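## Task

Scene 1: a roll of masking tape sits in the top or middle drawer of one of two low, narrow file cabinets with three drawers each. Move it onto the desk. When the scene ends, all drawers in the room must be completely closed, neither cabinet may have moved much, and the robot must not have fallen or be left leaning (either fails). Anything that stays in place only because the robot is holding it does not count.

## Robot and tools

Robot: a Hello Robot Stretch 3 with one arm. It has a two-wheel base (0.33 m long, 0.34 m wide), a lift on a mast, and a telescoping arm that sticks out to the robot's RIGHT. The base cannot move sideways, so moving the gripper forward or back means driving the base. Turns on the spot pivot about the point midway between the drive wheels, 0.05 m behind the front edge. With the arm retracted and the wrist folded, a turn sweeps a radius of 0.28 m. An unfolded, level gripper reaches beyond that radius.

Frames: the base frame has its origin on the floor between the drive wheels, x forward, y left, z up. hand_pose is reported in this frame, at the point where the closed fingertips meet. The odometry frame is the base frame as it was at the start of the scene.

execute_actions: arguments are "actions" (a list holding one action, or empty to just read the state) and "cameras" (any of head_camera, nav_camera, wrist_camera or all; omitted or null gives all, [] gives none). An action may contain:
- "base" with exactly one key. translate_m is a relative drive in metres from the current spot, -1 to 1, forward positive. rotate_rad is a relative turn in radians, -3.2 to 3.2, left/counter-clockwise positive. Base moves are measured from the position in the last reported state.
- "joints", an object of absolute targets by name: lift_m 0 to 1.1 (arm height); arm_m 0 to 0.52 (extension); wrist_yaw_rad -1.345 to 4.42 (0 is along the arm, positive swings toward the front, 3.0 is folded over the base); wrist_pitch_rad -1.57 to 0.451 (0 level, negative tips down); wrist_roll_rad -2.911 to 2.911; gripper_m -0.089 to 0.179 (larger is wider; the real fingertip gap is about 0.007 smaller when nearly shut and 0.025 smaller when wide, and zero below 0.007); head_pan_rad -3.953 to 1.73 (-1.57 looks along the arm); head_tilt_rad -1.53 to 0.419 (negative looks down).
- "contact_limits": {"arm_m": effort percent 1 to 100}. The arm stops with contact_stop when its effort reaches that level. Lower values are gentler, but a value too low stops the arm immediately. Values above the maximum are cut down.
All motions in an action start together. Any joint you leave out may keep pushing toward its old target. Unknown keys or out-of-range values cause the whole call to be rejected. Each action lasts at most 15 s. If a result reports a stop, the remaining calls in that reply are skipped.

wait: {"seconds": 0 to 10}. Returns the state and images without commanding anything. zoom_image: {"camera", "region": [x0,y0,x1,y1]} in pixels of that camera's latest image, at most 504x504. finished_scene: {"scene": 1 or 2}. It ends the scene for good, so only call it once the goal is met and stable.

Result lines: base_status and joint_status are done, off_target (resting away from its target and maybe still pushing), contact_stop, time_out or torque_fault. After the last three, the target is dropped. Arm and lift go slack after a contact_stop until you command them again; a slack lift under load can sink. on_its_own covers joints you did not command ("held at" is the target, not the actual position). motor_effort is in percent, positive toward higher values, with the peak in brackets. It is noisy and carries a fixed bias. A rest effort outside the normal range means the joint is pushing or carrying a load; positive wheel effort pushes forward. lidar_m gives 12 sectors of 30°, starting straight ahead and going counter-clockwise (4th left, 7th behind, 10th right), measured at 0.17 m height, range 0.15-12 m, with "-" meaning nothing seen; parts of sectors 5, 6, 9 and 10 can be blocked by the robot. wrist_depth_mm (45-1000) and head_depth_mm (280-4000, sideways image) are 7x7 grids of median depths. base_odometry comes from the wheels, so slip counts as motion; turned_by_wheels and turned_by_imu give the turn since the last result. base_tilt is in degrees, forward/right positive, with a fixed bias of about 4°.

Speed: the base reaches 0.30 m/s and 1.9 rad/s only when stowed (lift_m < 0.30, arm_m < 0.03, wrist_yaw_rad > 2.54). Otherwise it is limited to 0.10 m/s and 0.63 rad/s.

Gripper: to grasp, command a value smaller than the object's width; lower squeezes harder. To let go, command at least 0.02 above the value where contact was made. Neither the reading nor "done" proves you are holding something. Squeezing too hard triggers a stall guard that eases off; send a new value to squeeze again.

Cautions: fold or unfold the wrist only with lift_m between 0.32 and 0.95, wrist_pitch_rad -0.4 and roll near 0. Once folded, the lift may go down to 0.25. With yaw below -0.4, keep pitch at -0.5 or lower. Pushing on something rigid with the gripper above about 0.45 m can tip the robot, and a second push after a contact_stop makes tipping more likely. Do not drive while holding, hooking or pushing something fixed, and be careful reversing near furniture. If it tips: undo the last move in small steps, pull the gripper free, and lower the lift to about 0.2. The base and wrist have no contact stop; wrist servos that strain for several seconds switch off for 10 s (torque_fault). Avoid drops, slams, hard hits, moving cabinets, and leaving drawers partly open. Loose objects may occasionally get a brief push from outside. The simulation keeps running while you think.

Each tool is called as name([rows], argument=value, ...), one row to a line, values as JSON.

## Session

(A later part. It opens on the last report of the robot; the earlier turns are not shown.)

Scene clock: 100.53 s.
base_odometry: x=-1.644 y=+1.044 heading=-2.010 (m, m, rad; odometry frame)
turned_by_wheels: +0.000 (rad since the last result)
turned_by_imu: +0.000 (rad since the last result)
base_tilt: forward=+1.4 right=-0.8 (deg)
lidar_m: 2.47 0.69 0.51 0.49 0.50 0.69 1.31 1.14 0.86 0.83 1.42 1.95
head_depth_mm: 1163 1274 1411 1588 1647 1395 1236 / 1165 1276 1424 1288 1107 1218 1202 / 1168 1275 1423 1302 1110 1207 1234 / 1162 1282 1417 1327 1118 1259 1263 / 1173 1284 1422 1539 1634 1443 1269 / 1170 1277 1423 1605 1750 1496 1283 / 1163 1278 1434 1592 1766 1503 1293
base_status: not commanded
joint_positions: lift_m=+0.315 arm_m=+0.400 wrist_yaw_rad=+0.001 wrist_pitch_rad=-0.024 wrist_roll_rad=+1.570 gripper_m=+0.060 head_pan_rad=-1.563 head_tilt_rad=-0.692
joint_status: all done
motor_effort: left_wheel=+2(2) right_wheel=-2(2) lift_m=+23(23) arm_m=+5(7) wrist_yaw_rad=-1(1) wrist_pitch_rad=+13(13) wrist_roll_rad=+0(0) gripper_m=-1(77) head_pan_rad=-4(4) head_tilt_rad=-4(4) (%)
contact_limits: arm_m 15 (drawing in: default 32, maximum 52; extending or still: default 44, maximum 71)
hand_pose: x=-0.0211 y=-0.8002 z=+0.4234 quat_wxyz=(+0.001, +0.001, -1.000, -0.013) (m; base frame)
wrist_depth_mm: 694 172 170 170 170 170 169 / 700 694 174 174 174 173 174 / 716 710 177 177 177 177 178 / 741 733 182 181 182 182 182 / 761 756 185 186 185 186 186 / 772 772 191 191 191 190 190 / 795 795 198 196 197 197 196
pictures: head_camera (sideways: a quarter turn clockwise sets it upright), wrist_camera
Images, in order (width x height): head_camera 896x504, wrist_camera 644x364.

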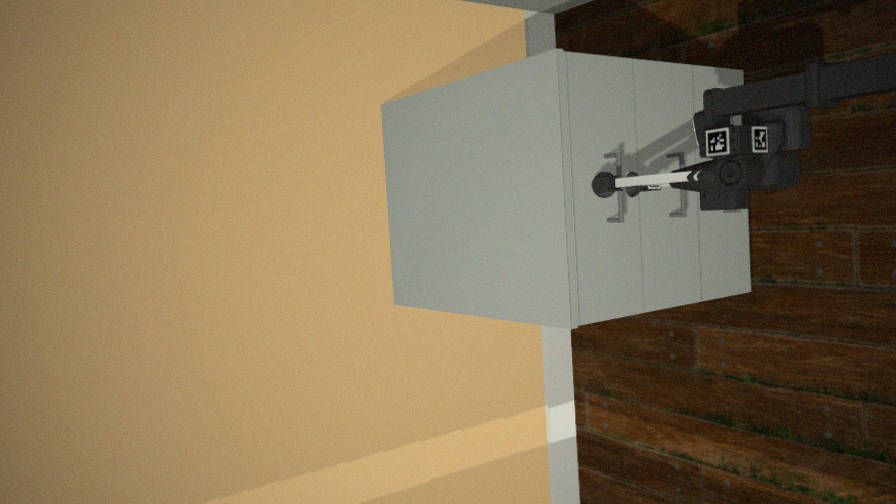

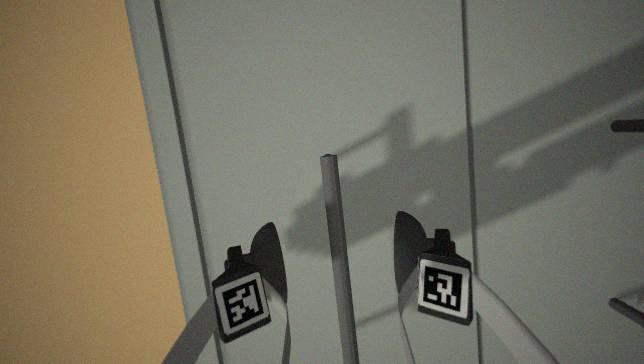

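execute_actions([
  {"joints":{"arm_m":0.407,"gripper_m":-0.03},"contact_limits":{"arm_m":15}},
], cameras=["wrist_camera"])

execute_actions([
  {"joints":{"arm_m":0.12,"head_tilt_rad":-0.95},"contact_limits":{"arm_m":25}},
], cameras=["head_camera","wrist_camera"])

Scene clock: 105.30 s.
base_odometry: x=-1.644 y=+1.044 heading=-2.010 (m, m, rad; odometry frame)
turned_by_wheels: +0.000 (rad since the last result)
turned_by_imu: +0.000 (rad since the last result)
base_tilt: forward=+1.5 right=-0.8 (deg)
lidar_m: 2.46 0.70 0.50 0.49 0.50 0.69 1.31 1.14 0.86 0.83 1.42 1.95
head_depth_mm: 1163 1279 1412 1586 1637 1405 1229 / 1162 1270 1412 1292 1101 1204 1205 / 1162 1278 1422 1310 1114 1213 1245 / 1170 1275 1430 1327 1126 1273 1264 / 1167 1282 1419 1547 1640 1439 1272 / 1167 1283 1432 1609 1759 1505 1271 / 1163 1285 1430 1597 1761 1522 1288
base_status: not commanded
joint_positions: lift_m=+0.315 arm_m=+0.406 wrist_yaw_rad=+0.000 wrist_pitch_rad=-0.006 wrist_roll_rad=+1.570 gripper_m=-0.029 head_pan_rad=-1.563 head_tilt_rad=-0.692
joint_status: all done
motor_effort: left_wheel=+0(2) right_wheel=+0(1) lift_m=+22(23) arm_m=+13(15) wrist_yaw_rad=+0(1) wrist_pitch_rad=+3(13) wrist_roll_rad=+0(0) gripper_m=-18(94) head_pan_rad=-3(2) head_tilt_rad=-4(4) (%)
contact_limits: arm_m 15 (drawing in: default 32, maximum 52; extending or still: default 44, maximum 71)
hand_pose: x=-0.0213 y=-0.8072 z=+0.4280 quat_wxyz=(+0.001, +0.000, -1.000, -0.003) (m; base frame)
wrist_depth_mm: 696 168 166 165 164 164 163 / 701 702 169 169 168 166 166 / 724 727 174 172 171 171 170 / 729 745 178 176 176 175 173 / 756 762 182 179 180 179 178 / 772 781 186 183 - 184 183 / 794 810 193 192 190 188 188
pictures: wrist_camera
Images, in order (width x height): wrist_camera 644x364.

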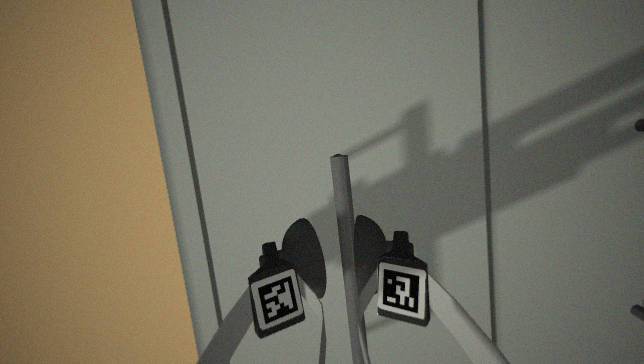

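Scene clock: 108.63 s.
base_odometry: x=-1.644 y=+1.044 heading=-2.010 (m, m, rad; odometry frame)
turned_by_wheels: +0.000 (rad since the last result)
turned_by_imu: +0.000 (rad since the last result)
base_tilt: forward=+1.6 right=-0.9 (deg)
lidar_m: 2.47 0.69 0.50 0.49 0.50 0.69 1.31 1.14 0.86 0.83 1.43 1.95
head_depth_mm: 1241 1420 1645 1594 1399 1245 1122 / 1248 1367 1139 1200 1407 1290 1097 / 1245 1362 1167 1194 1383 1300 1119 / 1241 1358 1177 1199 1389 1281 1146 / 1231 1395 1258 1589 1448 1293 1154 / 1244 1412 1653 1708 1481 1298 1163 / 1244 1420 1652 1730 1492 1316 1171
base_status: not commanded
joint_positions: lift_m=+0.315 arm_m=+0.120 wrist_yaw_rad=+0.001 wrist_pitch_rad=-0.022 wrist_roll_rad=+1.570 gripper_m=-0.029 head_pan_rad=-1.563 head_tilt_rad=-0.938
joint_status: all done
motor_effort: left_wheel=+2(5) right_wheel=-1(3) lift_m=+24(25) arm_m=-5(11) wrist_yaw_rad=-1(1) wrist_pitch_rad=+12(17) wrist_roll_rad=+0(0) gripper_m=-10(17) head_pan_rad=-3(4) head_tilt_rad=-6(25) (%)
contact_limits: arm_m 25 (drawing in: default 32, maximum 52; extending or still: default 44, maximum 71)
hand_pose: x=-0.0211 y=-0.5209 z=+0.4239 quat_wxyz=(+0.001, +0.000, -1.000, -0.011) (m; base frame)
wrist_depth_mm: 957 957 963 441 441 439 440 / 979 970 976 448 447 445 446 / - 991 993 455 457 455 455 / - - - 470 467 465 469 / - - - 480 478 478 475 / - - - - 486 490 503 / - - - - - 882 573
pictures: head_camera (sideways: a quarter turn clockwise sets it upright), wrist_camera
Images, in order (width x height): head_camera 896x504, wrist_camera 644x364.

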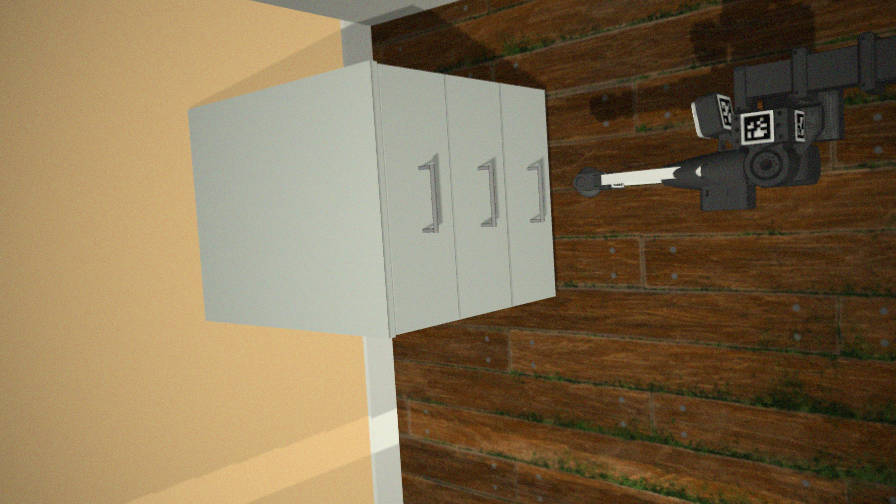

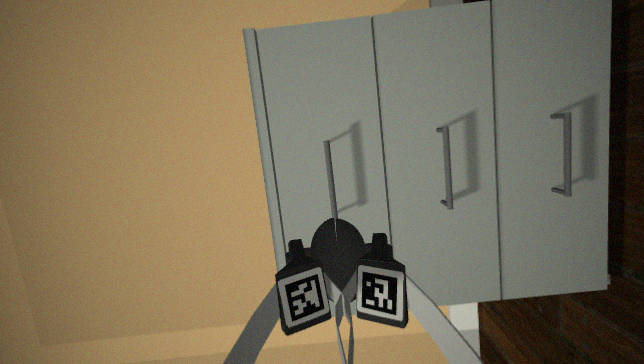

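execute_actions([
  {"joints":{"arm_m":0.395,"gripper_m":0.05},"contact_limits":{"arm_m":15}},
], cameras=[])

execute_actions([
  {"joints":{"gripper_m":-0.06}},
], cameras=["wrist_camera"])

execute_actions([
  {"joints":{"arm_m":0.36}},
], cameras=["wrist_camera"])

Scene clock: 117.00 s.
base_odometry: x=-1.644 y=+1.044 heading=-2.010 (m, m, rad; odometry frame)
turned_by_wheels: +0.000 (rad since the last result)
turned_by_imu: +0.000 (rad since the last result)
base_tilt: forward=+1.6 right=-0.8 (deg)
lidar_m: 2.47 0.69 0.50 0.49 0.50 0.69 1.31 1.14 0.86 0.83 1.42 1.95
head_depth_mm: 1254 1429 1625 1604 1402 1244 1131 / 1244 1364 1145 1201 1399 1256 1128 / 1240 1353 1157 1187 1377 1270 1146 / 1245 1364 1176 1187 1396 1274 1149 / 1241 1390 1263 1573 1448 1280 1147 / 1240 1419 1646 1701 1475 1297 1167 / 1238 1422 1649 1717 1486 1314 1172
base_status: not commanded
joint_positions: lift_m=+0.315 arm_m=+0.395 wrist_yaw_rad=+0.001 wrist_pitch_rad=-0.022 wrist_roll_rad=+1.570 gripper_m=+0.050 head_pan_rad=-1.563 head_tilt_rad=-0.938
joint_status: all done
motor_effort: left_wheel=+2(2) right_wheel=-1(1) lift_m=+25(24) arm_m=+5(8) wrist_yaw_rad=-1(1) wrist_pitch_rad=+12(12) wrist_roll_rad=+0(0) gripper_m=+1(86) head_pan_rad=-3(3) head_tilt_rad=-5(6) (%)
contact_limits: arm_m 15 (drawing in: default 32, maximum 52; extending or still: default 44, maximum 71)
hand_pose: x=-0.0211 y=-0.7953 z=+0.4239 quat_wxyz=(+0.001, +0.000, -1.000, -0.011) (m; base frame)
wrist_depth_mm: 698 178 176 176 176 175 176 / 710 700 180 180 180 179 179 / 724 716 184 184 183 184 183 / 743 742 189 189 189 188 188 / 762 773 193 193 192 193 192 / 786 784 198 197 - 197 198 / 796 808 204 202 202 203 202
pictures: none
No camera images: the call's "cameras" was empty. Leave "cameras" out to get every camera's image.

Scene clock: 118.60 s.
base_odometry: x=-1.644 y=+1.044 heading=-2.010 (m, m, rad; odometry frame)
turned_by_wheels: +0.000 (rad since the last result)
turned_by_imu: +0.000 (rad since the last result)
base_tilt: forward=+1.6 right=-0.9 (deg)
lidar_m: 2.47 0.69 0.51 0.49 0.51 0.69 1.31 1.14 0.86 0.83 1.43 1.95
head_depth_mm: 1240 1424 1631 1603 1407 1247 1135 / 1240 1369 1143 1190 1404 1264 1125 / 1244 1362 1159 1193 1386 1276 1138 / 1243 1363 1168 1196 1394 1286 1144 / 1244 1388 1254 1589 1446 1287 1154 / 1232 1410 1663 1703 1480 1298 1161 / 1233 1416 1658 1717 1489 1312 1172
base_status: not commanded
joint_positions: lift_m=+0.315 arm_m=+0.395 wrist_yaw_rad=+0.001 wrist_pitch_rad=-0.022 wrist_roll_rad=+1.570 gripper_m=-0.059 head_pan_rad=-1.563 head_tilt_rad=-0.938
joint_status: all done
motor_effort: left_wheel=+2(2) right_wheel=-2(2) lift_m=+24(24) arm_m=+4(5) wrist_yaw_rad=-1(1) wrist_pitch_rad=+12(12) wrist_roll_rad=+0(0) gripper_m=-22(96) head_pan_rad=-3(3) head_tilt_rad=-6(6) (%)
hand_pose: x=-0.0211 y=-0.7954 z=+0.4239 quat_wxyz=(+0.001, +0.000, -1.000, -0.011) (m; base frame)
wrist_depth_mm: 683 178 175 176 175 175 175 / 708 712 180 180 179 179 180 / 721 724 184 184 184 183 184 / 750 744 189 187 188 187 187 / 775 769 193 191 193 192 192 / 783 789 197 - 196 197 197 / 807 800 203 203 204 202 202
pictures: wrist_camera
Images, in order (width x height): wrist_camera 644x364.

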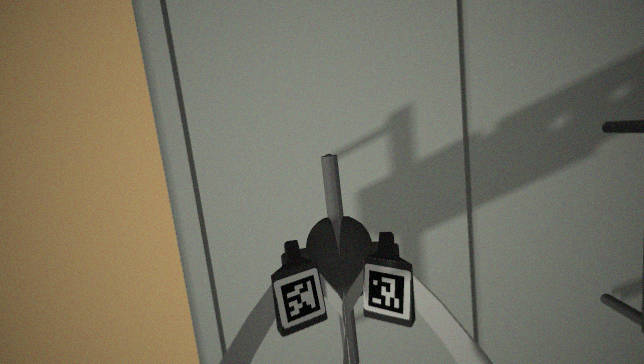

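Scene clock: 119.90 s.
base_odometry: x=-1.644 y=+1.044 heading=-2.010 (m, m, rad; odometry frame)
turned_by_wheels: +0.000 (rad since the last result)
turned_by_imu: +0.000 (rad since the last result)
base_tilt: forward=+1.5 right=-0.8 (deg)
lidar_m: 2.47 0.69 0.51 0.49 0.50 0.69 1.31 1.14 0.86 0.83 1.42 1.94
head_depth_mm: 1251 1418 1631 1604 1404 1245 1136 / 1250 1359 1146 1191 1388 1257 1126 / 1244 1368 1159 1193 1349 1261 1137 / 1244 1364 1180 1189 1402 1271 1147 / 1234 1390 1257 1579 1449 1289 1153 / 1239 1423 1657 1708 1469 1291 1160 / 1237 1416 1653 1724 1477 1311 1168
base_status: not commanded
joint_positions: lift_m=+0.315 arm_m=+0.360 wrist_yaw_rad=+0.001 wrist_pitch_rad=-0.022 wrist_roll_rad=+1.570 gripper_m=-0.056 head_pan_rad=-1.563 head_tilt_rad=-0.938
joint_status: all done
motor_effort: left_wheel=+2(2) right_wheel=-1(2) lift_m=+24(24) arm_m=-5(8) wrist_yaw_rad=-1(1) wrist_pitch_rad=+12(12) wrist_roll_rad=+0(0) gripper_m=-18(21) head_pan_rad=-2(3) head_tilt_rad=-6(6) (%)
hand_pose: x=-0.0211 y=-0.7609 z=+0.4239 quat_wxyz=(+0.001, +0.000, -1.000, -0.011) (m; base frame)
wrist_depth_mm: 722 725 208 208 209 208 207 / 740 740 214 212 214 212 213 / 762 760 219 218 219 218 216 / 781 770 223 224 224 223 222 / 783 804 229 227 228 229 230 / 821 823 235 - 234 235 233 / 851 850 840 240 241 241 240
pictures: wrist_camera
Images, in order (width x height): wrist_camera 644x364.

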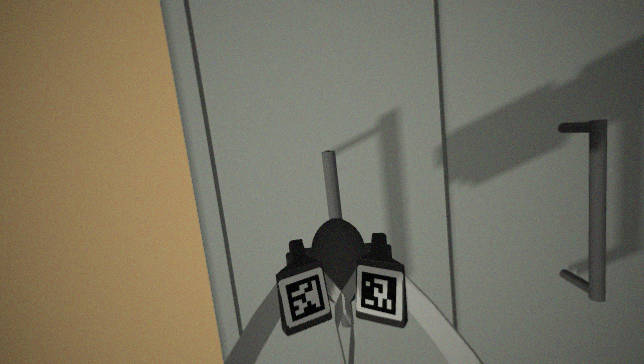

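execute_actions([
  {"joints":{"gripper_m":0.045}},
], cameras=[])

execute_actions([
  {"joints":{"arm_m":0.42},"contact_limits":{"arm_m":13}},
], cameras=["wrist_camera"])

Scene clock: 125.23 s.
base_odometry: x=-1.644 y=+1.044 heading=-2.010 (m, m, rad; odometry frame)
turned_by_wheels: +0.000 (rad since the last result)
turned_by_imu: +0.000 (rad since the last result)
base_tilt: forward=+1.5 right=-0.7 (deg)
lidar_m: 2.46 0.69 0.50 0.49 0.50 0.69 1.31 1.14 0.86 0.83 1.42 1.95
head_depth_mm: 1252 1425 1615 1596 1408 1251 1136 / 1239 1368 1146 1196 1385 1253 1128 / 1243 1363 1165 1191 1353 1268 1137 / 1244 1362 1176 1190 1393 1273 1144 / 1244 1382 1254 1575 1454 1292 1152 / 1243 1413 1653 1703 1472 1307 1162 / 1246 1412 1667 1728 1491 1305 1176
base_status: not commanded
joint_positions: lift_m=+0.315 arm_m=+0.360 wrist_yaw_rad=+0.001 wrist_pitch_rad=-0.022 wrist_roll_rad=+1.570 gripper_m=+0.045 head_pan_rad=-1.563 head_tilt_rad=-0.938
joint_status: all done
motor_effort: left_wheel=+2(2) right_wheel=-1(1) lift_m=+24(24) arm_m=-5(5) wrist_yaw_rad=-1(1) wrist_pitch_rad=+12(12) wrist_roll_rad=+0(0) gripper_m=+1(80) head_pan_rad=-2(3) head_tilt_rad=-6(6) (%)
hand_pose: x=-0.0211 y=-0.7609 z=+0.4239 quat_wxyz=(+0.001, +0.000, -1.000, -0.011) (m; base frame)
wrist_depth_mm: 726 719 209 207 209 209 208 / 737 751 214 214 213 213 212 / 770 757 218 218 217 218 216 / 778 793 223 224 223 223 223 / 798 799 228 229 228 228 228 / 810 809 807 233 - 234 232 / 853 855 244 241 242 241 239
pictures: none
No camera images: the call's "cameras" was empty. Leave "cameras" out to get every camera's image.

Scene clock: 126.70 s.
base_odometry: x=-1.644 y=+1.044 heading=-2.010 (m, m, rad; odometry frame)
turned_by_wheels: +0.000 (rad since the last result)
turned_by_imu: +0.000 (rad since the last result)
base_tilt: forward=+1.6 right=-0.9 (deg)
lidar_m: 2.47 0.69 0.51 0.49 0.50 0.69 1.31 1.14 0.86 0.83 1.42 1.95
head_depth_mm: 1244 1418 1641 1607 1395 1246 1138 / 1253 1368 1151 1194 1393 1263 1126 / 1241 1373 1161 1160 1391 1262 1135 / 1239 1363 1171 1187 1400 1273 1148 / 1248 1387 1258 1576 1458 1285 1157 / 1242 1418 1661 1694 1477 1302 1162 / 1238 1409 1661 1721 1480 1316 1175
base_status: not commanded
joint_positions: lift_m=+0.315 arm_m=+0.408 wrist_yaw_rad=+0.000 wrist_pitch_rad=-0.022 wrist_roll_rad=+1.570 gripper_m=+0.045 head_pan_rad=-1.563 head_tilt_rad=-0.939
joint_status: arm_m contact_stop (moved +0.047 of +0.060)
on_its_own: arm_m is slack since a contact_stop, until your next command for it (your +0.420 is given up)
motor_effort: left_wheel=+1(2) right_wheel=+0(1) lift_m=+24(25) arm_m=+0(17) wrist_yaw_rad=+0(1) wrist_pitch_rad=+12(12) wrist_roll_rad=+0(0) gripper_m=-1(1) head_pan_rad=-3(3) head_tilt_rad=-6(6) (%)
contact_limits: arm_m 13 (drawing in: default 32, maximum 52; extending or still: default 44, maximum 71)
hand_pose: x=-0.0213 y=-0.8083 z=+0.4239 quat_wxyz=(+0.001, +0.000, -1.000, -0.011) (m; base frame)
wrist_depth_mm: 679 165 164 164 163 164 163 / 703 169 168 168 167 167 167 / 727 714 171 171 171 172 171 / 713 722 175 175 176 175 175 / 748 740 180 179 179 181 179 / 775 782 184 184 - 184 184 / 787 782 190 189 189 189 188
pictures: wrist_camera
Images, in order (width x height): wrist_camera 644x364.

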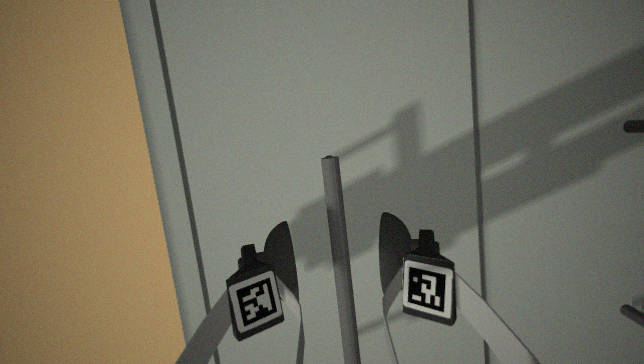

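execute_actions([
  {"joints":{"arm_m":0.402,"gripper_m":-0.085}},
], cameras=["wrist_camera"])

execute_actions([
  {"joints":{"arm_m":0.38}},
], cameras=["wrist_camera"])

Scene clock: 132.93 s.
base_odometry: x=-1.644 y=+1.044 heading=-2.010 (m, m, rad; odometry frame)
turned_by_wheels: +0.000 (rad since the last result)
turned_by_imu: +0.000 (rad since the last result)
base_tilt: forward=+1.5 right=-0.8 (deg)
lidar_m: 2.46 0.69 0.50 0.49 0.50 0.69 1.31 1.14 0.86 0.83 1.42 1.95
head_depth_mm: 1245 1430 1619 1610 1410 1245 1133 / 1242 1364 1141 1196 1401 1261 1126 / 1247 1366 1166 1172 1382 1261 1134 / 1242 1361 1177 1192 1409 1273 1144 / 1241 1397 1260 1582 1449 1287 1153 / 1241 1420 1664 1715 1462 1296 1163 / 1241 1416 1656 1735 1484 1308 1173
base_status: not commanded
joint_positions: lift_m=+0.315 arm_m=+0.402 wrist_yaw_rad=+0.000 wrist_pitch_rad=-0.022 wrist_roll_rad=+1.570 gripper_m=-0.083 head_pan_rad=-1.563 head_tilt_rad=-0.939
joint_status: all done
motor_effort: left_wheel=+1(1) right_wheel=+0(1) lift_m=+24(24) arm_m=-5(6) wrist_yaw_rad=+0(0) wrist_pitch_rad=+12(12) wrist_roll_rad=+0(0) gripper_m=-31(99) head_pan_rad=-3(4) head_tilt_rad=-5(6) (%)
hand_pose: x=-0.0213 y=-0.8029 z=+0.4239 quat_wxyz=(+0.001, +0.000, -1.000, -0.011) (m; base frame)
wrist_depth_mm: 691 170 169 169 168 168 168 / 698 691 172 173 173 171 172 / 726 706 177 177 177 176 176 / 727 725 181 180 180 180 180 / 751 760 185 183 185 185 185 / 764 770 190 - 189 189 189 / 775 787 195 195 195 194 193
pictures: wrist_camera
Images, in order (width x height): wrist_camera 644x364.

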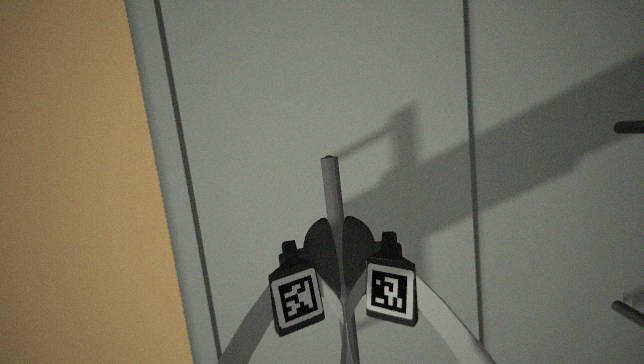

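Scene clock: 134.00 s.
base_odometry: x=-1.644 y=+1.044 heading=-2.010 (m, m, rad; odometry frame)
turned_by_wheels: +0.000 (rad since the last result)
turned_by_imu: +0.000 (rad since the last result)
base_tilt: forward=+1.6 right=-0.8 (deg)
lidar_m: 2.46 0.69 0.50 0.49 0.50 0.69 1.31 1.14 0.86 0.83 1.42 1.94
head_depth_mm: 1247 1426 1627 1594 1403 1241 1126 / 1240 1369 1145 1162 1395 1257 1131 / 1251 1367 1159 1167 1377 1270 1139 / 1243 1358 1178 1158 1401 1278 1142 / 1245 1384 1268 1578 1447 1288 1150 / 1238 1419 1668 1717 1478 1289 1164 / 1244 1412 1654 1736 1489 1305 1177
base_status: not commanded
joint_positions: lift_m=+0.315 arm_m=+0.381 wrist_yaw_rad=+0.000 wrist_pitch_rad=-0.022 wrist_roll_rad=+1.570 gripper_m=-0.078 head_pan_rad=-1.563 head_tilt_rad=-0.939
joint_status: all done
on_its_own: gripper_m is held at -0.078, not at your -0.085, by its stall guard, which is still easing
motor_effort: left_wheel=+1(1) right_wheel=+0(2) lift_m=+25(25) arm_m=-7(12) wrist_yaw_rad=+0(0) wrist_pitch_rad=+12(12) wrist_roll_rad=+0(0) gripper_m=-10(31) head_pan_rad=-3(3) head_tilt_rad=-5(6) (%)
hand_pose: x=-0.0213 y=-0.7811 z=+0.4239 quat_wxyz=(+0.001, +0.000, -1.000, -0.011) (m; base frame)
wrist_depth_mm: 704 701 169 169 168 189 190 / 721 722 173 173 173 194 194 / 744 742 177 177 176 197 196 / 757 749 180 180 181 202 201 / 771 784 186 184 185 207 207 / 800 787 190 - 189 211 210 / 814 805 217 194 195 217 217
pictures: wrist_camera
Images, in order (width x height): wrist_camera 644x364.

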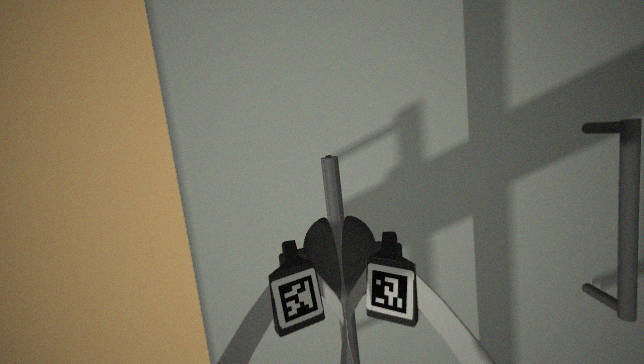

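Opening.

execute_actions([
  {"joints":{"arm_m":0.1,"gripper_m":-0.07},"contact_limits":{"arm_m":20}},
], cameras=["head_camera"])

Scene clock: 140.33 s.
base_odometry: x=-1.644 y=+1.044 heading=-2.010 (m, m, rad; odometry frame)
turned_by_wheels: +0.000 (rad since the last result)
turned_by_imu: +0.000 (rad since the last result)
base_tilt: forward=+1.4 right=-0.7 (deg)
lidar_m: 2.47 0.69 0.50 0.49 0.50 0.69 1.31 1.14 0.86 0.83 1.43 1.94
head_depth_mm: 1246 1418 1625 1600 1324 1246 1131 / 1249 1361 1140 1142 973 1284 - / 1239 1367 1157 1170 1054 1302 1117 / 1235 1364 1175 1183 1009 1281 1149 / 1246 1389 1248 1581 1074 1286 1158 / 1241 1417 1652 1707 1473 1299 1160 / 1244 1404 1652 1733 1497 1312 1174
base_status: not commanded
joint_positions: lift_m=+0.315 arm_m=+0.100 wrist_yaw_rad=-0.001 wrist_pitch_rad=-0.025 wrist_roll_rad=+1.570 gripper_m=-0.057 head_pan_rad=-1.563 head_tilt_rad=-0.939
joint_status: gripper_m off_target (ended at -0.057, target -0.070); the others done
on_its_own: gripper_m is held at -0.058, not at your -0.070, by its stall guard, which is still easing
motor_effort: left_wheel=+1(1) right_wheel=-1(1) lift_m=+25(25) arm_m=-5(8) wrist_yaw_rad=+0(0) wrist_pitch_rad=+13(13) wrist_roll_rad=+0(0) gripper_m=-22(56) head_pan_rad=-3(3) head_tilt_rad=-6(6) (%)
contact_limits: arm_m 20 (drawing in: default 32, maximum 52; extending or still: default 44, maximum 71)
hand_pose: x=-0.0215 y=-0.5009 z=+0.4230 quat_wxyz=(+0.001, +0.000, -1.000, -0.013) (m; base frame)
wrist_depth_mm: 974 963 169 168 168 458 458 / 996 988 172 173 172 467 470 / - - 176 176 176 472 476 / - - 180 180 180 486 489 / - - 184 183 185 501 504 / - - 191 - 188 512 513 / - - - 194 195 818 567
pictures: head_camera (sideways: a quarter turn clockwise sets it upright)
Images, in order (width x height): head_camera 896x504.

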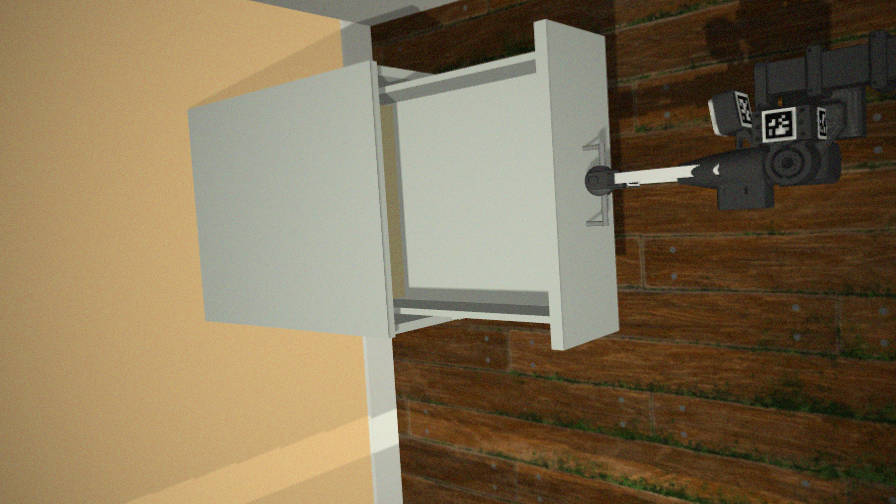

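execute_actions([
  {"joints":{"arm_m":0.403},"contact_limits":{"arm_m":18}},
], cameras=[])

execute_actions([
  {"joints":{"gripper_m":0.05}},
], cameras=[])

execute_actions([
  {"joints":{"arm_m":0.35}},
], cameras=[])

execute_actions([
  {"joints":{"lift_m":0.157}},
], cameras=["wrist_camera"])

Scene clock: 149.73 s.
base_odometry: x=-1.644 y=+1.044 heading=-2.010 (m, m, rad; odometry frame)
turned_by_wheels: +0.000 (rad since the last result)
turned_by_imu: +0.001 (rad since the last result)
base_tilt: forward=+1.6 right=-0.6 (deg)
lidar_m: 2.46 0.69 0.50 0.49 0.50 0.69 1.31 1.14 0.86 0.83 1.42 1.95
head_depth_mm: 1250 1424 1630 1609 1399 1238 1125 / 1246 1370 1137 1195 1392 1252 1125 / 1243 1367 1164 1176 1373 1262 1129 / 1230 1364 1178 1191 1402 1274 1146 / 1237 1393 1254 1584 1450 1293 1152 / 1239 1419 1653 1698 1477 1298 1159 / 1242 1418 1653 1722 1492 1320 1168
base_status: not commanded
joint_positions: lift_m=+0.315 arm_m=+0.403 wrist_yaw_rad=+0.000 wrist_pitch_rad=-0.025 wrist_roll_rad=+1.570 gripper_m=-0.051 head_pan_rad=-1.563 head_tilt_rad=-0.939
joint_status: all done
on_its_own: gripper_m is held at -0.052, not at your -0.070, by its stall guard, which is not easing now
motor_effort: left_wheel=+2(1) right_wheel=-1(1) lift_m=+25(24) arm_m=+5(8) wrist_yaw_rad=+0(0) wrist_pitch_rad=+13(14) wrist_roll_rad=+0(0) gripper_m=-19(20) head_pan_rad=-3(3) head_tilt_rad=-6(5) (%)
contact_limits: arm_m 18 (drawing in: default 32, maximum 52; extending or still: default 44, maximum 71)
hand_pose: x=-0.0214 y=-0.8032 z=+0.4232 quat_wxyz=(+0.001, +0.000, -1.000, -0.013) (m; base frame)
wrist_depth_mm: 691 171 168 169 169 168 168 / 697 174 172 172 172 172 172 / 718 709 175 176 176 177 176 / 734 741 180 179 181 180 180 / 761 741 185 183 184 186 184 / 772 776 190 - 189 190 189 / 790 784 193 194 196 194 194
pictures: none
No camera images: the call's "cameras" was empty. Leave "cameras" out to get every camera's image.

Scene clock: 151.23 s.
base_odometry: x=-1.644 y=+1.044 heading=-2.010 (m, m, rad; odometry frame)
turned_by_wheels: +0.000 (rad since the last result)
turned_by_imu: +0.000 (rad since the last result)
base_tilt: forward=+1.5 right=-1.0 (deg)
lidar_m: 2.47 0.69 0.51 0.48 0.50 0.69 1.31 1.14 0.86 0.83 1.42 1.95
head_depth_mm: 1250 1428 1613 1596 1399 1238 1129 / 1257 1365 1139 1193 1399 1258 1133 / 1238 1370 1156 1199 1382 1270 1131 / 1246 1367 1173 1191 1390 1278 1140 / 1245 1381 1256 1579 1452 1289 1149 / 1244 1415 1656 1693 1472 1303 1156 / 1239 1421 1656 1713 1488 1307 1167
base_status: not commanded
joint_positions: lift_m=+0.315 arm_m=+0.403 wrist_yaw_rad=+0.000 wrist_pitch_rad=-0.025 wrist_roll_rad=+1.570 gripper_m=+0.050 head_pan_rad=-1.563 head_tilt_rad=-0.939
joint_status: all done
motor_effort: left_wheel=+1(2) right_wheel=-1(1) lift_m=+25(25) arm_m=+5(5) wrist_yaw_rad=+0(0) wrist_pitch_rad=+13(13) wrist_roll_rad=+0(0) gripper_m=+1(85) head_pan_rad=-3(4) head_tilt_rad=-5(5) (%)
hand_pose: x=-0.0214 y=-0.8032 z=+0.4232 quat_wxyz=(+0.001, +0.000, -1.000, -0.013) (m; base frame)
wrist_depth_mm: 683 171 168 168 169 169 168 / 697 175 171 172 172 171 172 / 715 712 176 176 176 176 176 / 734 729 180 180 181 181 180 / 748 759 184 184 184 184 185 / 763 755 190 188 - 189 189 / 797 767 195 193 193 194 194
pictures: none
No camera images: the call's "cameras" was empty. Leave "cameras" out to get every camera's image.

Scene clock: 152.73 s.
base_odometry: x=-1.644 y=+1.044 heading=-2.010 (m, m, rad; odometry frame)
turned_by_wheels: +0.000 (rad since the last result)
turned_by_imu: +0.000 (rad since the last result)
base_tilt: forward=+1.4 right=-0.8 (deg)
lidar_m: 2.47 0.69 0.50 0.49 0.50 0.69 1.31 1.14 0.86 0.83 1.42 1.95
head_depth_mm: 1255 1427 1620 1611 1403 1245 1129 / 1243 1373 1149 1192 1399 1252 1133 / 1244 1368 1162 1196 1358 1264 1134 / 1237 1369 1173 1193 1396 1269 1140 / 1241 1381 1253 1584 1458 1294 1162 / 1235 1414 1666 1696 1469 1294 1154 / 1241 1426 1661 1718 1484 1303 1168
base_status: not commanded
joint_positions: lift_m=+0.315 arm_m=+0.350 wrist_yaw_rad=+0.000 wrist_pitch_rad=-0.025 wrist_roll_rad=+1.570 gripper_m=+0.050 head_pan_rad=-1.563 head_tilt_rad=-0.939
joint_status: all done
motor_effort: left_wheel=+2(1) right_wheel=-1(1) lift_m=+25(24) arm_m=-5(4) wrist_yaw_rad=+0(0) wrist_pitch_rad=+13(13) wrist_roll_rad=+0(0) gripper_m=+1(1) head_pan_rad=-2(4) head_tilt_rad=-5(6) (%)
hand_pose: x=-0.0214 y=-0.7508 z=+0.4232 quat_wxyz=(+0.001, +0.000, -1.000, -0.013) (m; base frame)
wrist_depth_mm: 742 721 218 217 219 217 218 / 754 754 223 223 222 222 223 / 775 777 228 228 228 227 227 / 790 785 234 233 233 233 233 / 818 808 241 238 238 239 238 / 836 826 825 244 - 245 244 / 852 841 255 251 252 251 251
pictures: none
No camera images: the call's "cameras" was empty. Leave "cameras" out to get every camera's image.

Scene clock: 155.00 s.
base_odometry: x=-1.644 y=+1.044 heading=-2.010 (m, m, rad; odometry frame)
turned_by_wheels: +0.000 (rad since the last result)
turned_by_imu: +0.000 (rad since the last result)
base_tilt: forward=+1.5 right=-0.8 (deg)
lidar_m: 2.46 0.69 0.50 0.48 0.51 0.69 1.31 1.14 0.86 0.83 1.42 1.95
head_depth_mm: 1243 1424 1623 1589 1402 1243 1121 / 1239 1366 1151 1210 1409 1246 1122 / 1240 1361 1168 1194 1405 1244 1135 / 1247 1361 1174 1190 1395 1277 1148 / 1231 1396 1260 1576 1461 1283 1155 / 1242 1412 1659 1707 1466 1295 1162 / 1234 1420 1658 1715 1486 1309 1168
base_status: not commanded
joint_positions: lift_m=+0.157 arm_m=+0.350 wrist_yaw_rad=+0.000 wrist_pitch_rad=-0.025 wrist_roll_rad=+1.570 gripper_m=+0.050 head_pan_rad=-1.563 head_tilt_rad=-0.939
joint_status: all done
motor_effort: left_wheel=+1(2) right_wheel=-1(0) lift_m=+23(22) arm_m=-5(5) wrist_yaw_rad=+0(0) wrist_pitch_rad=+13(13) wrist_roll_rad=+0(0) gripper_m=+2(1) head_pan_rad=-4(3) head_tilt_rad=-6(6) (%)
hand_pose: x=-0.0214 y=-0.7508 z=+0.2652 quat_wxyz=(+0.001, +0.000, -1.000, -0.013) (m; base frame)
wrist_depth_mm: 219 219 217 217 218 218 218 / 224 223 223 223 223 222 224 / 228 228 227 228 227 228 227 / 232 235 233 233 233 234 232 / 238 239 240 238 239 238 238 / 246 245 247 244 - 246 244 / 252 251 252 251 251 251 251
pictures: wrist_camera
Images, in order (width x height): wrist_camera 644x364.

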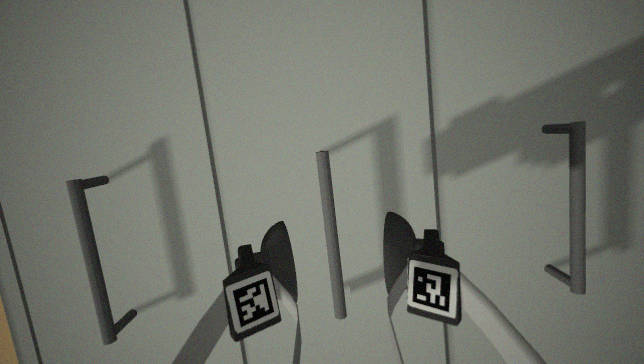

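execute_actions([
  {"joints":{"arm_m":0.403,"lift_m":0.162},"contact_limits":{"arm_m":18}},
], cameras=[])

execute_actions([
  {"joints":{"gripper_m":-0.085}},
], cameras=["wrist_camera"])

execute_actions([
  {"joints":{"arm_m":0.1},"contact_limits":{"arm_m":22}},
], cameras=["head_camera"])

Scene clock: 160.83 s.
base_odometry: x=-1.644 y=+1.044 heading=-2.010 (m, m, rad; odometry frame)
turned_by_wheels: +0.000 (rad since the last result)
turned_by_imu: +0.000 (rad since the last result)
base_tilt: forward=+1.4 right=-0.7 (deg)
lidar_m: 2.47 0.69 0.50 0.49 0.50 0.69 1.31 1.14 0.86 0.83 1.42 1.95
head_depth_mm: 1238 1432 1621 1604 1406 1250 1121 / 1244 1362 1143 1201 1393 1256 1111 / 1246 1369 1163 1191 1361 1264 1132 / 1244 1369 1181 1192 1407 1285 1145 / 1236 1385 1255 1585 1455 1291 1158 / 1246 1424 1659 1690 1475 1305 1161 / 1236 1415 1659 1737 1497 1315 1172
base_status: not commanded
joint_positions: lift_m=+0.162 arm_m=+0.403 wrist_yaw_rad=+0.000 wrist_pitch_rad=-0.025 wrist_roll_rad=+1.570 gripper_m=+0.050 head_pan_rad=-1.563 head_tilt_rad=-0.939
joint_status: all done
motor_effort: left_wheel=+1(1) right_wheel=-1(1) lift_m=+33(36) arm_m=+5(4) wrist_yaw_rad=+0(0) wrist_pitch_rad=+13(13) wrist_roll_rad=+0(0) gripper_m=+0(1) head_pan_rad=-4(3) head_tilt_rad=-5(6) (%)
contact_limits: arm_m 18 (drawing in: default 32, maximum 52; extending or still: default 44, maximum 71)
hand_pose: x=-0.0214 y=-0.8032 z=+0.2698 quat_wxyz=(+0.001, +0.000, -1.000, -0.013) (m; base frame)
wrist_depth_mm: 169 168 169 169 168 169 169 / 173 173 173 172 172 172 172 / 177 176 176 176 177 176 176 / 181 181 181 181 180 180 180 / 185 185 185 184 183 185 185 / 189 189 189 189 - 189 190 / 193 194 195 193 194 194 194
pictures: none
No camera images: the call's "cameras" was empty. Leave "cameras" out to get every camera's image.

Scene clock: 162.67 s.
base_odometry: x=-1.644 y=+1.044 heading=-2.010 (m, m, rad; odometry frame)
turned_by_wheels: +0.000 (rad since the last result)
turned_by_imu: +0.000 (rad since the last result)
base_tilt: forward=+1.5 right=-0.7 (deg)
lidar_m: 2.47 0.69 0.51 0.49 0.50 0.69 1.31 1.14 0.86 0.83 1.43 1.94
head_depth_mm: 1263 1429 1636 1606 1398 1246 1120 / 1241 1359 1150 1205 1400 1243 1117 / 1241 1368 1159 1192 1352 1260 1137 / 1241 1367 1172 1194 1397 1272 1149 / 1242 1389 1255 1587 1448 1287 1151 / 1239 1421 1656 1702 1466 1301 1163 / 1236 1409 1651 1719 1486 1303 1169
base_status: not commanded
joint_positions: lift_m=+0.162 arm_m=+0.403 wrist_yaw_rad=+0.000 wrist_pitch_rad=-0.026 wrist_roll_rad=+1.570 gripper_m=-0.083 head_pan_rad=-1.563 head_tilt_rad=-0.939
joint_status: all done
motor_effort: left_wheel=+1(2) right_wheel=-1(1) lift_m=+34(33) arm_m=+3(5) wrist_yaw_rad=+0(0) wrist_pitch_rad=+14(14) wrist_roll_rad=+0(0) gripper_m=-32(99) head_pan_rad=-3(4) head_tilt_rad=-6(6) (%)
hand_pose: x=-0.0214 y=-0.8033 z=+0.2694 quat_wxyz=(+0.001, +0.000, -1.000, -0.013) (m; base frame)
wrist_depth_mm: 168 169 169 168 168 169 168 / 172 173 173 172 172 172 173 / 176 176 176 176 176 176 176 / 180 179 180 180 180 180 181 / 185 184 185 182 184 185 184 / 190 189 189 - 188 190 189 / 192 194 194 195 196 193 194
pictures: wrist_camera
Images, in order (width x height): wrist_camera 644x364.

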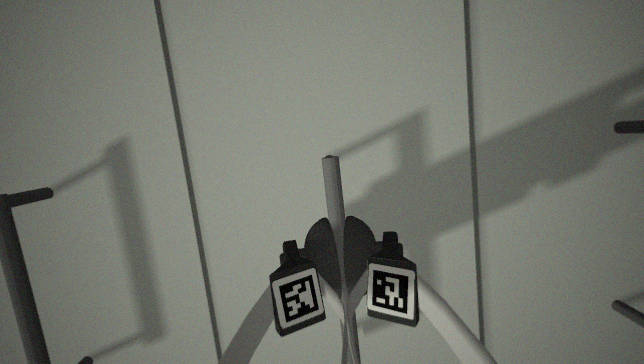

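Scene clock: 166.10 s.
base_odometry: x=-1.644 y=+1.044 heading=-2.010 (m, m, rad; odometry frame)
turned_by_wheels: +0.000 (rad since the last result)
turned_by_imu: +0.000 (rad since the last result)
base_tilt: forward=+1.5 right=-0.8 (deg)
lidar_m: 2.47 0.69 0.50 0.48 0.50 0.69 1.31 1.13 0.86 0.83 1.43 1.94
head_depth_mm: 1248 1413 1628 1598 1406 1238 1123 / 1244 1376 1142 1218 1161 1240 - / 1243 1362 1159 1195 1192 1248 1114 / 1244 1358 1180 1191 1197 1250 1147 / 1242 1389 1257 1585 1433 1280 1148 / 1238 1419 1653 1707 1484 1296 1159 / 1243 1418 1658 1728 1490 1313 1173
base_status: not commanded
joint_positions: lift_m=+0.162 arm_m=+0.100 wrist_yaw_rad=-0.001 wrist_pitch_rad=-0.030 wrist_roll_rad=+1.570 gripper_m=-0.067 head_pan_rad=-1.563 head_tilt_rad=-0.939
joint_status: all done
on_its_own: gripper_m is held at -0.069, not at your -0.085, by its stall guard, which is still easing
motor_effort: left_wheel=+2(2) right_wheel=-1(1) lift_m=+33(33) arm_m=-5(9) wrist_yaw_rad=+1(1) wrist_pitch_rad=+16(16) wrist_roll_rad=+0(0) gripper_m=-26(31) head_pan_rad=-3(3) head_tilt_rad=-6(6) (%)
contact_limits: arm_m 22 (drawing in: default 32, maximum 52; extending or still: default 44, maximum 71)
hand_pose: x=-0.0216 y=-0.5007 z=+0.2686 quat_wxyz=(+0.001, +0.000, -1.000, -0.015) (m; base frame)
wrist_depth_mm: 966 953 169 168 168 458 318 / 987 987 172 172 172 453 324 / - - 176 176 175 457 330 / - - 180 180 180 467 338 / - - 184 182 184 489 343 / - - 190 - 188 508 354 / - - 523 193 195 522 361
pictures: head_camera (sideways: a quarter turn clockwise sets it upright)
Images, in order (width x height): head_camera 896x504.

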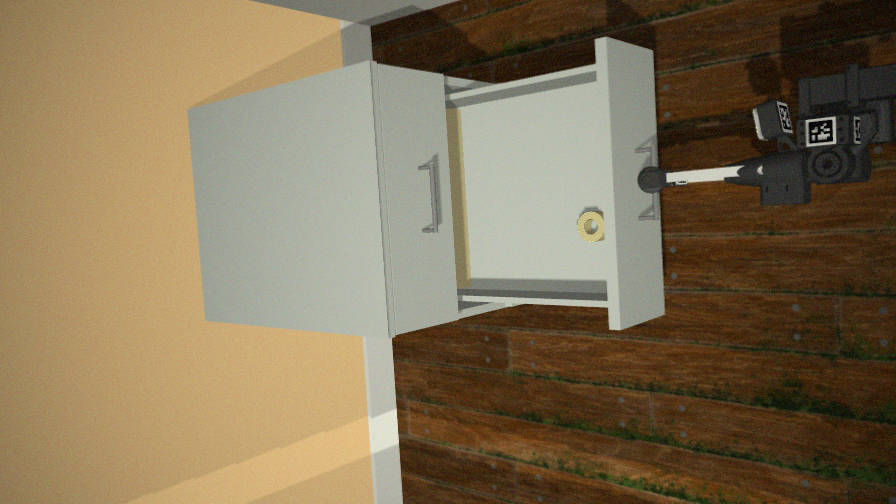

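execute_actions([
  {"joints":{"gripper_m":0.05}},
], cameras=[])

execute_actions([
  {"joints":{"arm_m":0.04}},
], cameras=[])

execute_actions([
  {"base":{"translate_m":0.065},"joints":{"lift_m":0.56,"wrist_roll_rad":0,"gripper_m":0.11}},
], cameras=[])

execute_actions([
  {"joints":{"arm_m":0.42,"wrist_pitch_rad":-1.5}},
], cameras=["head_camera","wrist_camera"])

Scene clock: 174.23 s.
base_odometry: x=-1.644 y=+1.044 heading=-2.010 (m, m, rad; odometry frame)
turned_by_wheels: +0.000 (rad since the last result)
turned_by_imu: +0.001 (rad since the last result)
base_tilt: forward=+1.5 right=-0.8 (deg)
lidar_m: 2.47 0.69 0.50 0.49 0.50 0.69 1.31 1.14 0.86 0.83 1.43 1.94
head_depth_mm: 1247 1422 1627 1601 1408 1245 1121 / 1248 1364 1142 1221 1160 1236 - / 1247 1366 1158 1198 1194 1248 1122 / 1242 1361 1178 1198 1202 1249 1144 / 1238 1387 1262 1587 1432 1287 1149 / 1237 1411 1668 1702 1459 1295 1158 / 1237 1416 1658 1719 1487 1312 1175
base_status: not commanded
joint_positions: lift_m=+0.162 arm_m=+0.100 wrist_yaw_rad=-0.001 wrist_pitch_rad=-0.026 wrist_roll_rad=+1.570 gripper_m=+0.050 head_pan_rad=-1.563 head_tilt_rad=-0.939
joint_status: all done
motor_effort: left_wheel=+2(2) right_wheel=+0(1) lift_m=+33(33) arm_m=-4(5) wrist_yaw_rad=+0(1) wrist_pitch_rad=+14(16) wrist_roll_rad=+0(0) gripper_m=+1(77) head_pan_rad=-3(4) head_tilt_rad=-5(6) (%)
hand_pose: x=-0.0216 y=-0.5008 z=+0.2695 quat_wxyz=(+0.001, -0.001, -1.000, -0.013) (m; base frame)
wrist_depth_mm: 980 966 168 168 168 437 319 / 992 993 172 172 172 447 327 / - - 176 175 176 462 333 / - - 180 180 180 478 338 / - - 184 183 183 494 348 / - - 510 188 - 506 355 / - - 196 193 193 453 363
pictures: none
No camera images: the call's "cameras" was empty. Leave "cameras" out to get every camera's image.

Scene clock: 175.83 s.
base_odometry: x=-1.644 y=+1.044 heading=-2.010 (m, m, rad; odometry frame)
turned_by_wheels: +0.000 (rad since the last result)
turned_by_imu: +0.000 (rad since the last result)
base_tilt: forward=+1.5 right=-0.7 (deg)
lidar_m: 2.47 0.69 0.50 0.49 0.50 0.69 1.31 1.14 0.86 0.83 1.43 1.95
head_depth_mm: 1240 1421 1630 1603 1403 1244 1116 / 1246 1370 1143 1220 1165 1232 1154 / 1243 1363 1164 1195 1187 1241 1156 / 1235 1372 1178 1203 1202 1259 1142 / 1236 1394 1255 1579 1432 1281 1152 / 1239 1423 1653 1707 1472 1298 1166 / 1236 1408 1646 1714 1477 1314 1174
base_status: not commanded
joint_positions: lift_m=+0.162 arm_m=+0.040 wrist_yaw_rad=-0.001 wrist_pitch_rad=-0.025 wrist_roll_rad=+1.570 gripper_m=+0.050 head_pan_rad=-1.563 head_tilt_rad=-0.939
joint_status: all done
motor_effort: left_wheel=+2(2) right_wheel=-1(1) lift_m=+33(33) arm_m=-5(5) wrist_yaw_rad=+0(1) wrist_pitch_rad=+13(14) wrist_roll_rad=+0(0) gripper_m=+0(1) head_pan_rad=-3(4) head_tilt_rad=-6(6) (%)
hand_pose: x=-0.0216 y=-0.4408 z=+0.2696 quat_wxyz=(+0.001, -0.001, -1.000, -0.013) (m; base frame)
wrist_depth_mm: - - 226 224 225 473 320 / - - 230 230 231 482 324 / - - 236 236 236 497 333 / - - 242 240 242 513 344 / - - 562 247 246 531 348 / - - 579 252 - 517 354 / - - - 257 259 577 365
pictures: none
No camera images: the call's "cameras" was empty. Leave "cameras" out to get every camera's image.

Scene clock: 180.30 s.
base_odometry: x=-1.672 y=+0.985 heading=-2.010 (m, m, rad; odometry frame)
turned_by_wheels: +0.000 (rad since the last result)
turned_by_imu: +0.001 (rad since the last result)
base_tilt: forward=+1.7 right=-0.8 (deg)
lidar_m: 2.40 0.69 0.51 0.49 0.50 0.69 1.37 1.14 0.86 0.83 1.43 1.95
head_depth_mm: 1241 1432 1198 1516 1151 1244 - / 1241 1342 1142 1273 1172 1255 - / 1244 1361 1158 1191 1190 1226 1116 / 1241 1371 1174 1195 1228 1255 1149 / 1243 1418 1669 1677 1456 1288 1153 / 1240 1416 1648 1713 1476 1294 1163 / 1238 1420 1653 1725 1496 1312 1174
base_status: done
joint_positions: lift_m=+0.560 arm_m=+0.040 wrist_yaw_rad=-0.001 wrist_pitch_rad=-0.024 wrist_roll_rad=+0.004 gripper_m=+0.110 head_pan_rad=-1.563 head_tilt_rad=-0.939
joint_status: all done
motor_effort: left_wheel=+2(9) right_wheel=-1(3) lift_m=+33(36) arm_m=-5(5) wrist_yaw_rad=+0(1) wrist_pitch_rad=+13(13) wrist_roll_rad=-3(7) gripper_m=+1(85) head_pan_rad=-3(3) head_tilt_rad=-6(6) (%)
hand_pose: x=-0.0217 y=-0.4409 z=+0.6682 quat_wxyz=(+0.706, +0.008, -0.708, -0.009) (m; base frame)
wrist_depth_mm: - - - - - - - / - - - - - - - / - - - - - - - / - - - - - - 820 / - - - 683 625 945 646 / - - - 575 575 - 665 / - - - 587 675 865 619
pictures: none
No camera images: the call's "cameras" was empty. Leave "cameras" out to get every camera's image.

Scene clock: 184.30 s.
base_odometry: x=-1.672 y=+0.985 heading=-2.010 (m, m, rad; odometry frame)
turned_by_wheels: +0.000 (rad since the last result)
turned_by_imu: +0.000 (rad since the last result)
base_tilt: forward=+1.4 right=-0.7 (deg)
lidar_m: 2.40 0.69 0.51 0.49 0.50 0.69 1.38 1.14 0.86 0.83 1.42 1.95
head_depth_mm: 1245 1426 1193 1524 1185 - 1112 / 1242 1352 1173 - 1169 1238 1129 / 1243 1368 1183 - 1191 1244 1136 / 1249 1370 1174 1195 1228 1256 1149 / 1246 1424 1659 1680 1459 1283 1157 / 1243 1411 1654 1704 1473 1293 1165 / 1250 1420 1659 1726 1498 1309 1176
base_status: not commanded
joint_positions: lift_m=+0.560 arm_m=+0.420 wrist_yaw_rad=-0.001 wrist_pitch_rad=-1.494 wrist_roll_rad=+0.003 gripper_m=+0.110 head_pan_rad=-1.563 head_tilt_rad=-0.939
joint_status: all done
motor_effort: left_wheel=+2(1) right_wheel=-2(1) lift_m=+33(33) arm_m=+5(4) wrist_yaw_rad=+1(0) wrist_pitch_rad=-3(12) wrist_roll_rad=-2(3) gripper_m=+0(0) head_pan_rad=-3(3) head_tilt_rad=-6(6) (%)
hand_pose: x=-0.0216 y=-0.5602 z=+0.4411 quat_wxyz=(+0.518, +0.479, -0.520, -0.482) (m; base frame)
wrist_depth_mm: 602 596 373 375 374 367 320 / 608 595 379 377 375 374 326 / 623 606 387 380 379 375 335 / 613 612 385 385 384 380 325 / 613 632 342 311 270 273 257 / 632 632 616 619 613 - 601 / 645 634 630 618 619 626 606
pictures: head_camera (sideways: a quarter turn clockwise sets it upright), wrist_camera
Images, in order (width x height): head_camera 896x504, wrist_camera 644x364.

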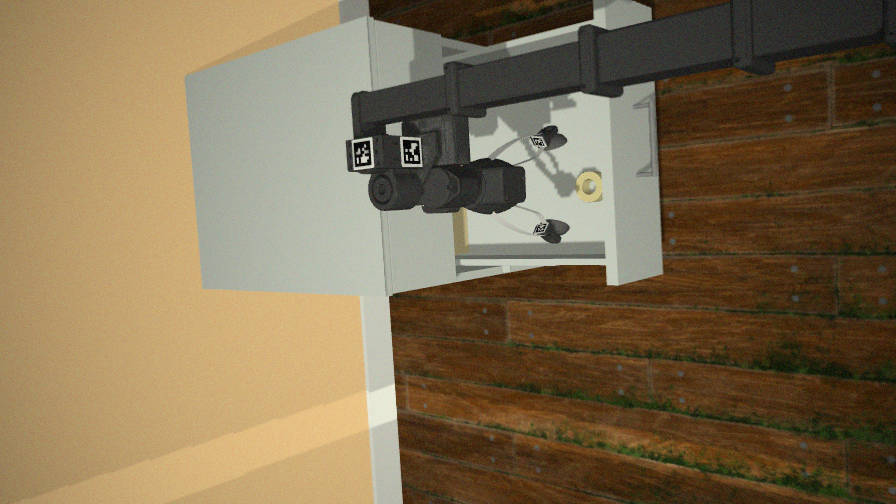

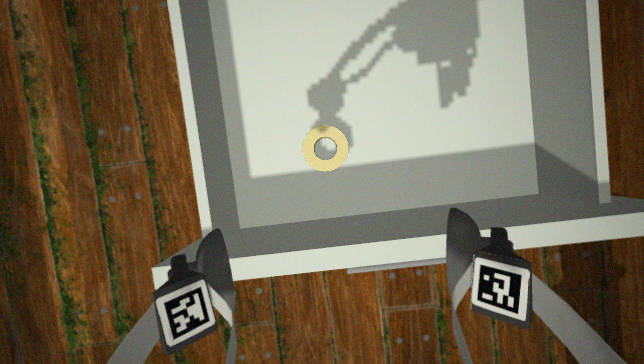

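execute_actions([
  {"joints":{"arm_m":0.483,"lift_m":0.43}},
], cameras=["head_camera","wrist_camera"])

Scene clock: 190.10 s.
base_odometry: x=-1.672 y=+0.985 heading=-2.010 (m, m, rad; odometry frame)
turned_by_wheels: +0.000 (rad since the last result)
turned_by_imu: +0.000 (rad since the last result)
base_tilt: forward=+1.5 right=-0.6 (deg)
lidar_m: 2.40 0.69 0.50 0.49 0.51 0.69 1.38 1.14 0.86 0.83 1.42 1.94
head_depth_mm: 1248 1428 1195 1513 1171 1226 - / 1249 1349 1142 1164 1183 1235 1122 / 1247 1368 1156 1126 1177 1253 1132 / 1243 1355 1171 1195 1230 1263 1143 / 1234 1413 1660 1682 1448 1286 1161 / 1239 1415 1657 1721 1473 1300 1171 / 1237 1420 1662 1723 1491 1307 1171
base_status: not commanded
joint_positions: lift_m=+0.430 arm_m=+0.483 wrist_yaw_rad=-0.001 wrist_pitch_rad=-1.495 wrist_roll_rad=+0.003 gripper_m=+0.110 head_pan_rad=-1.563 head_tilt_rad=-0.939
joint_status: all done
motor_effort: left_wheel=+1(1) right_wheel=-1(1) lift_m=+23(28) arm_m=+5(4) wrist_yaw_rad=+1(0) wrist_pitch_rad=-3(3) wrist_roll_rad=-2(2) gripper_m=+0(1) head_pan_rad=-4(3) head_tilt_rad=-5(5) (%)
hand_pose: x=-0.0216 y=-0.6230 z=+0.3116 quat_wxyz=(+0.517, +0.480, -0.519, -0.482) (m; base frame)
wrist_depth_mm: 467 221 248 247 245 243 242 / 472 212 252 251 248 246 245 / 477 205 255 251 251 249 247 / 485 199 257 254 253 252 250 / 490 195 260 250 258 254 253 / 494 187 262 260 258 - 254 / 501 495 255 246 229 216 206
pictures: head_camera (sideways: a quarter turn clockwise sets it upright), wrist_camera
Images, in order (width x height): head_camera 896x504, wrist_camera 644x364.

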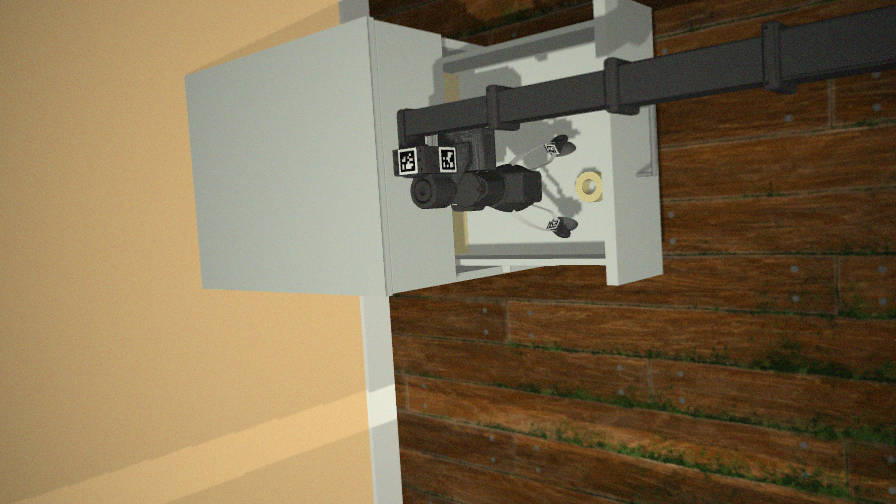

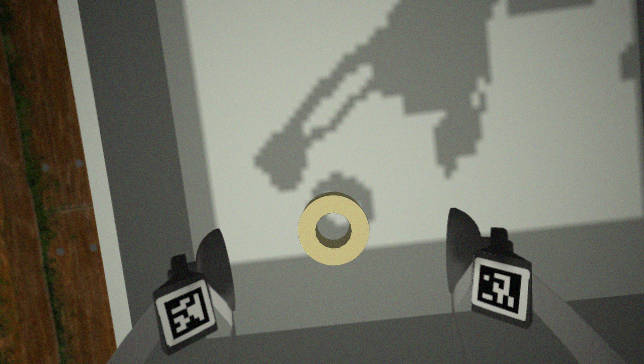

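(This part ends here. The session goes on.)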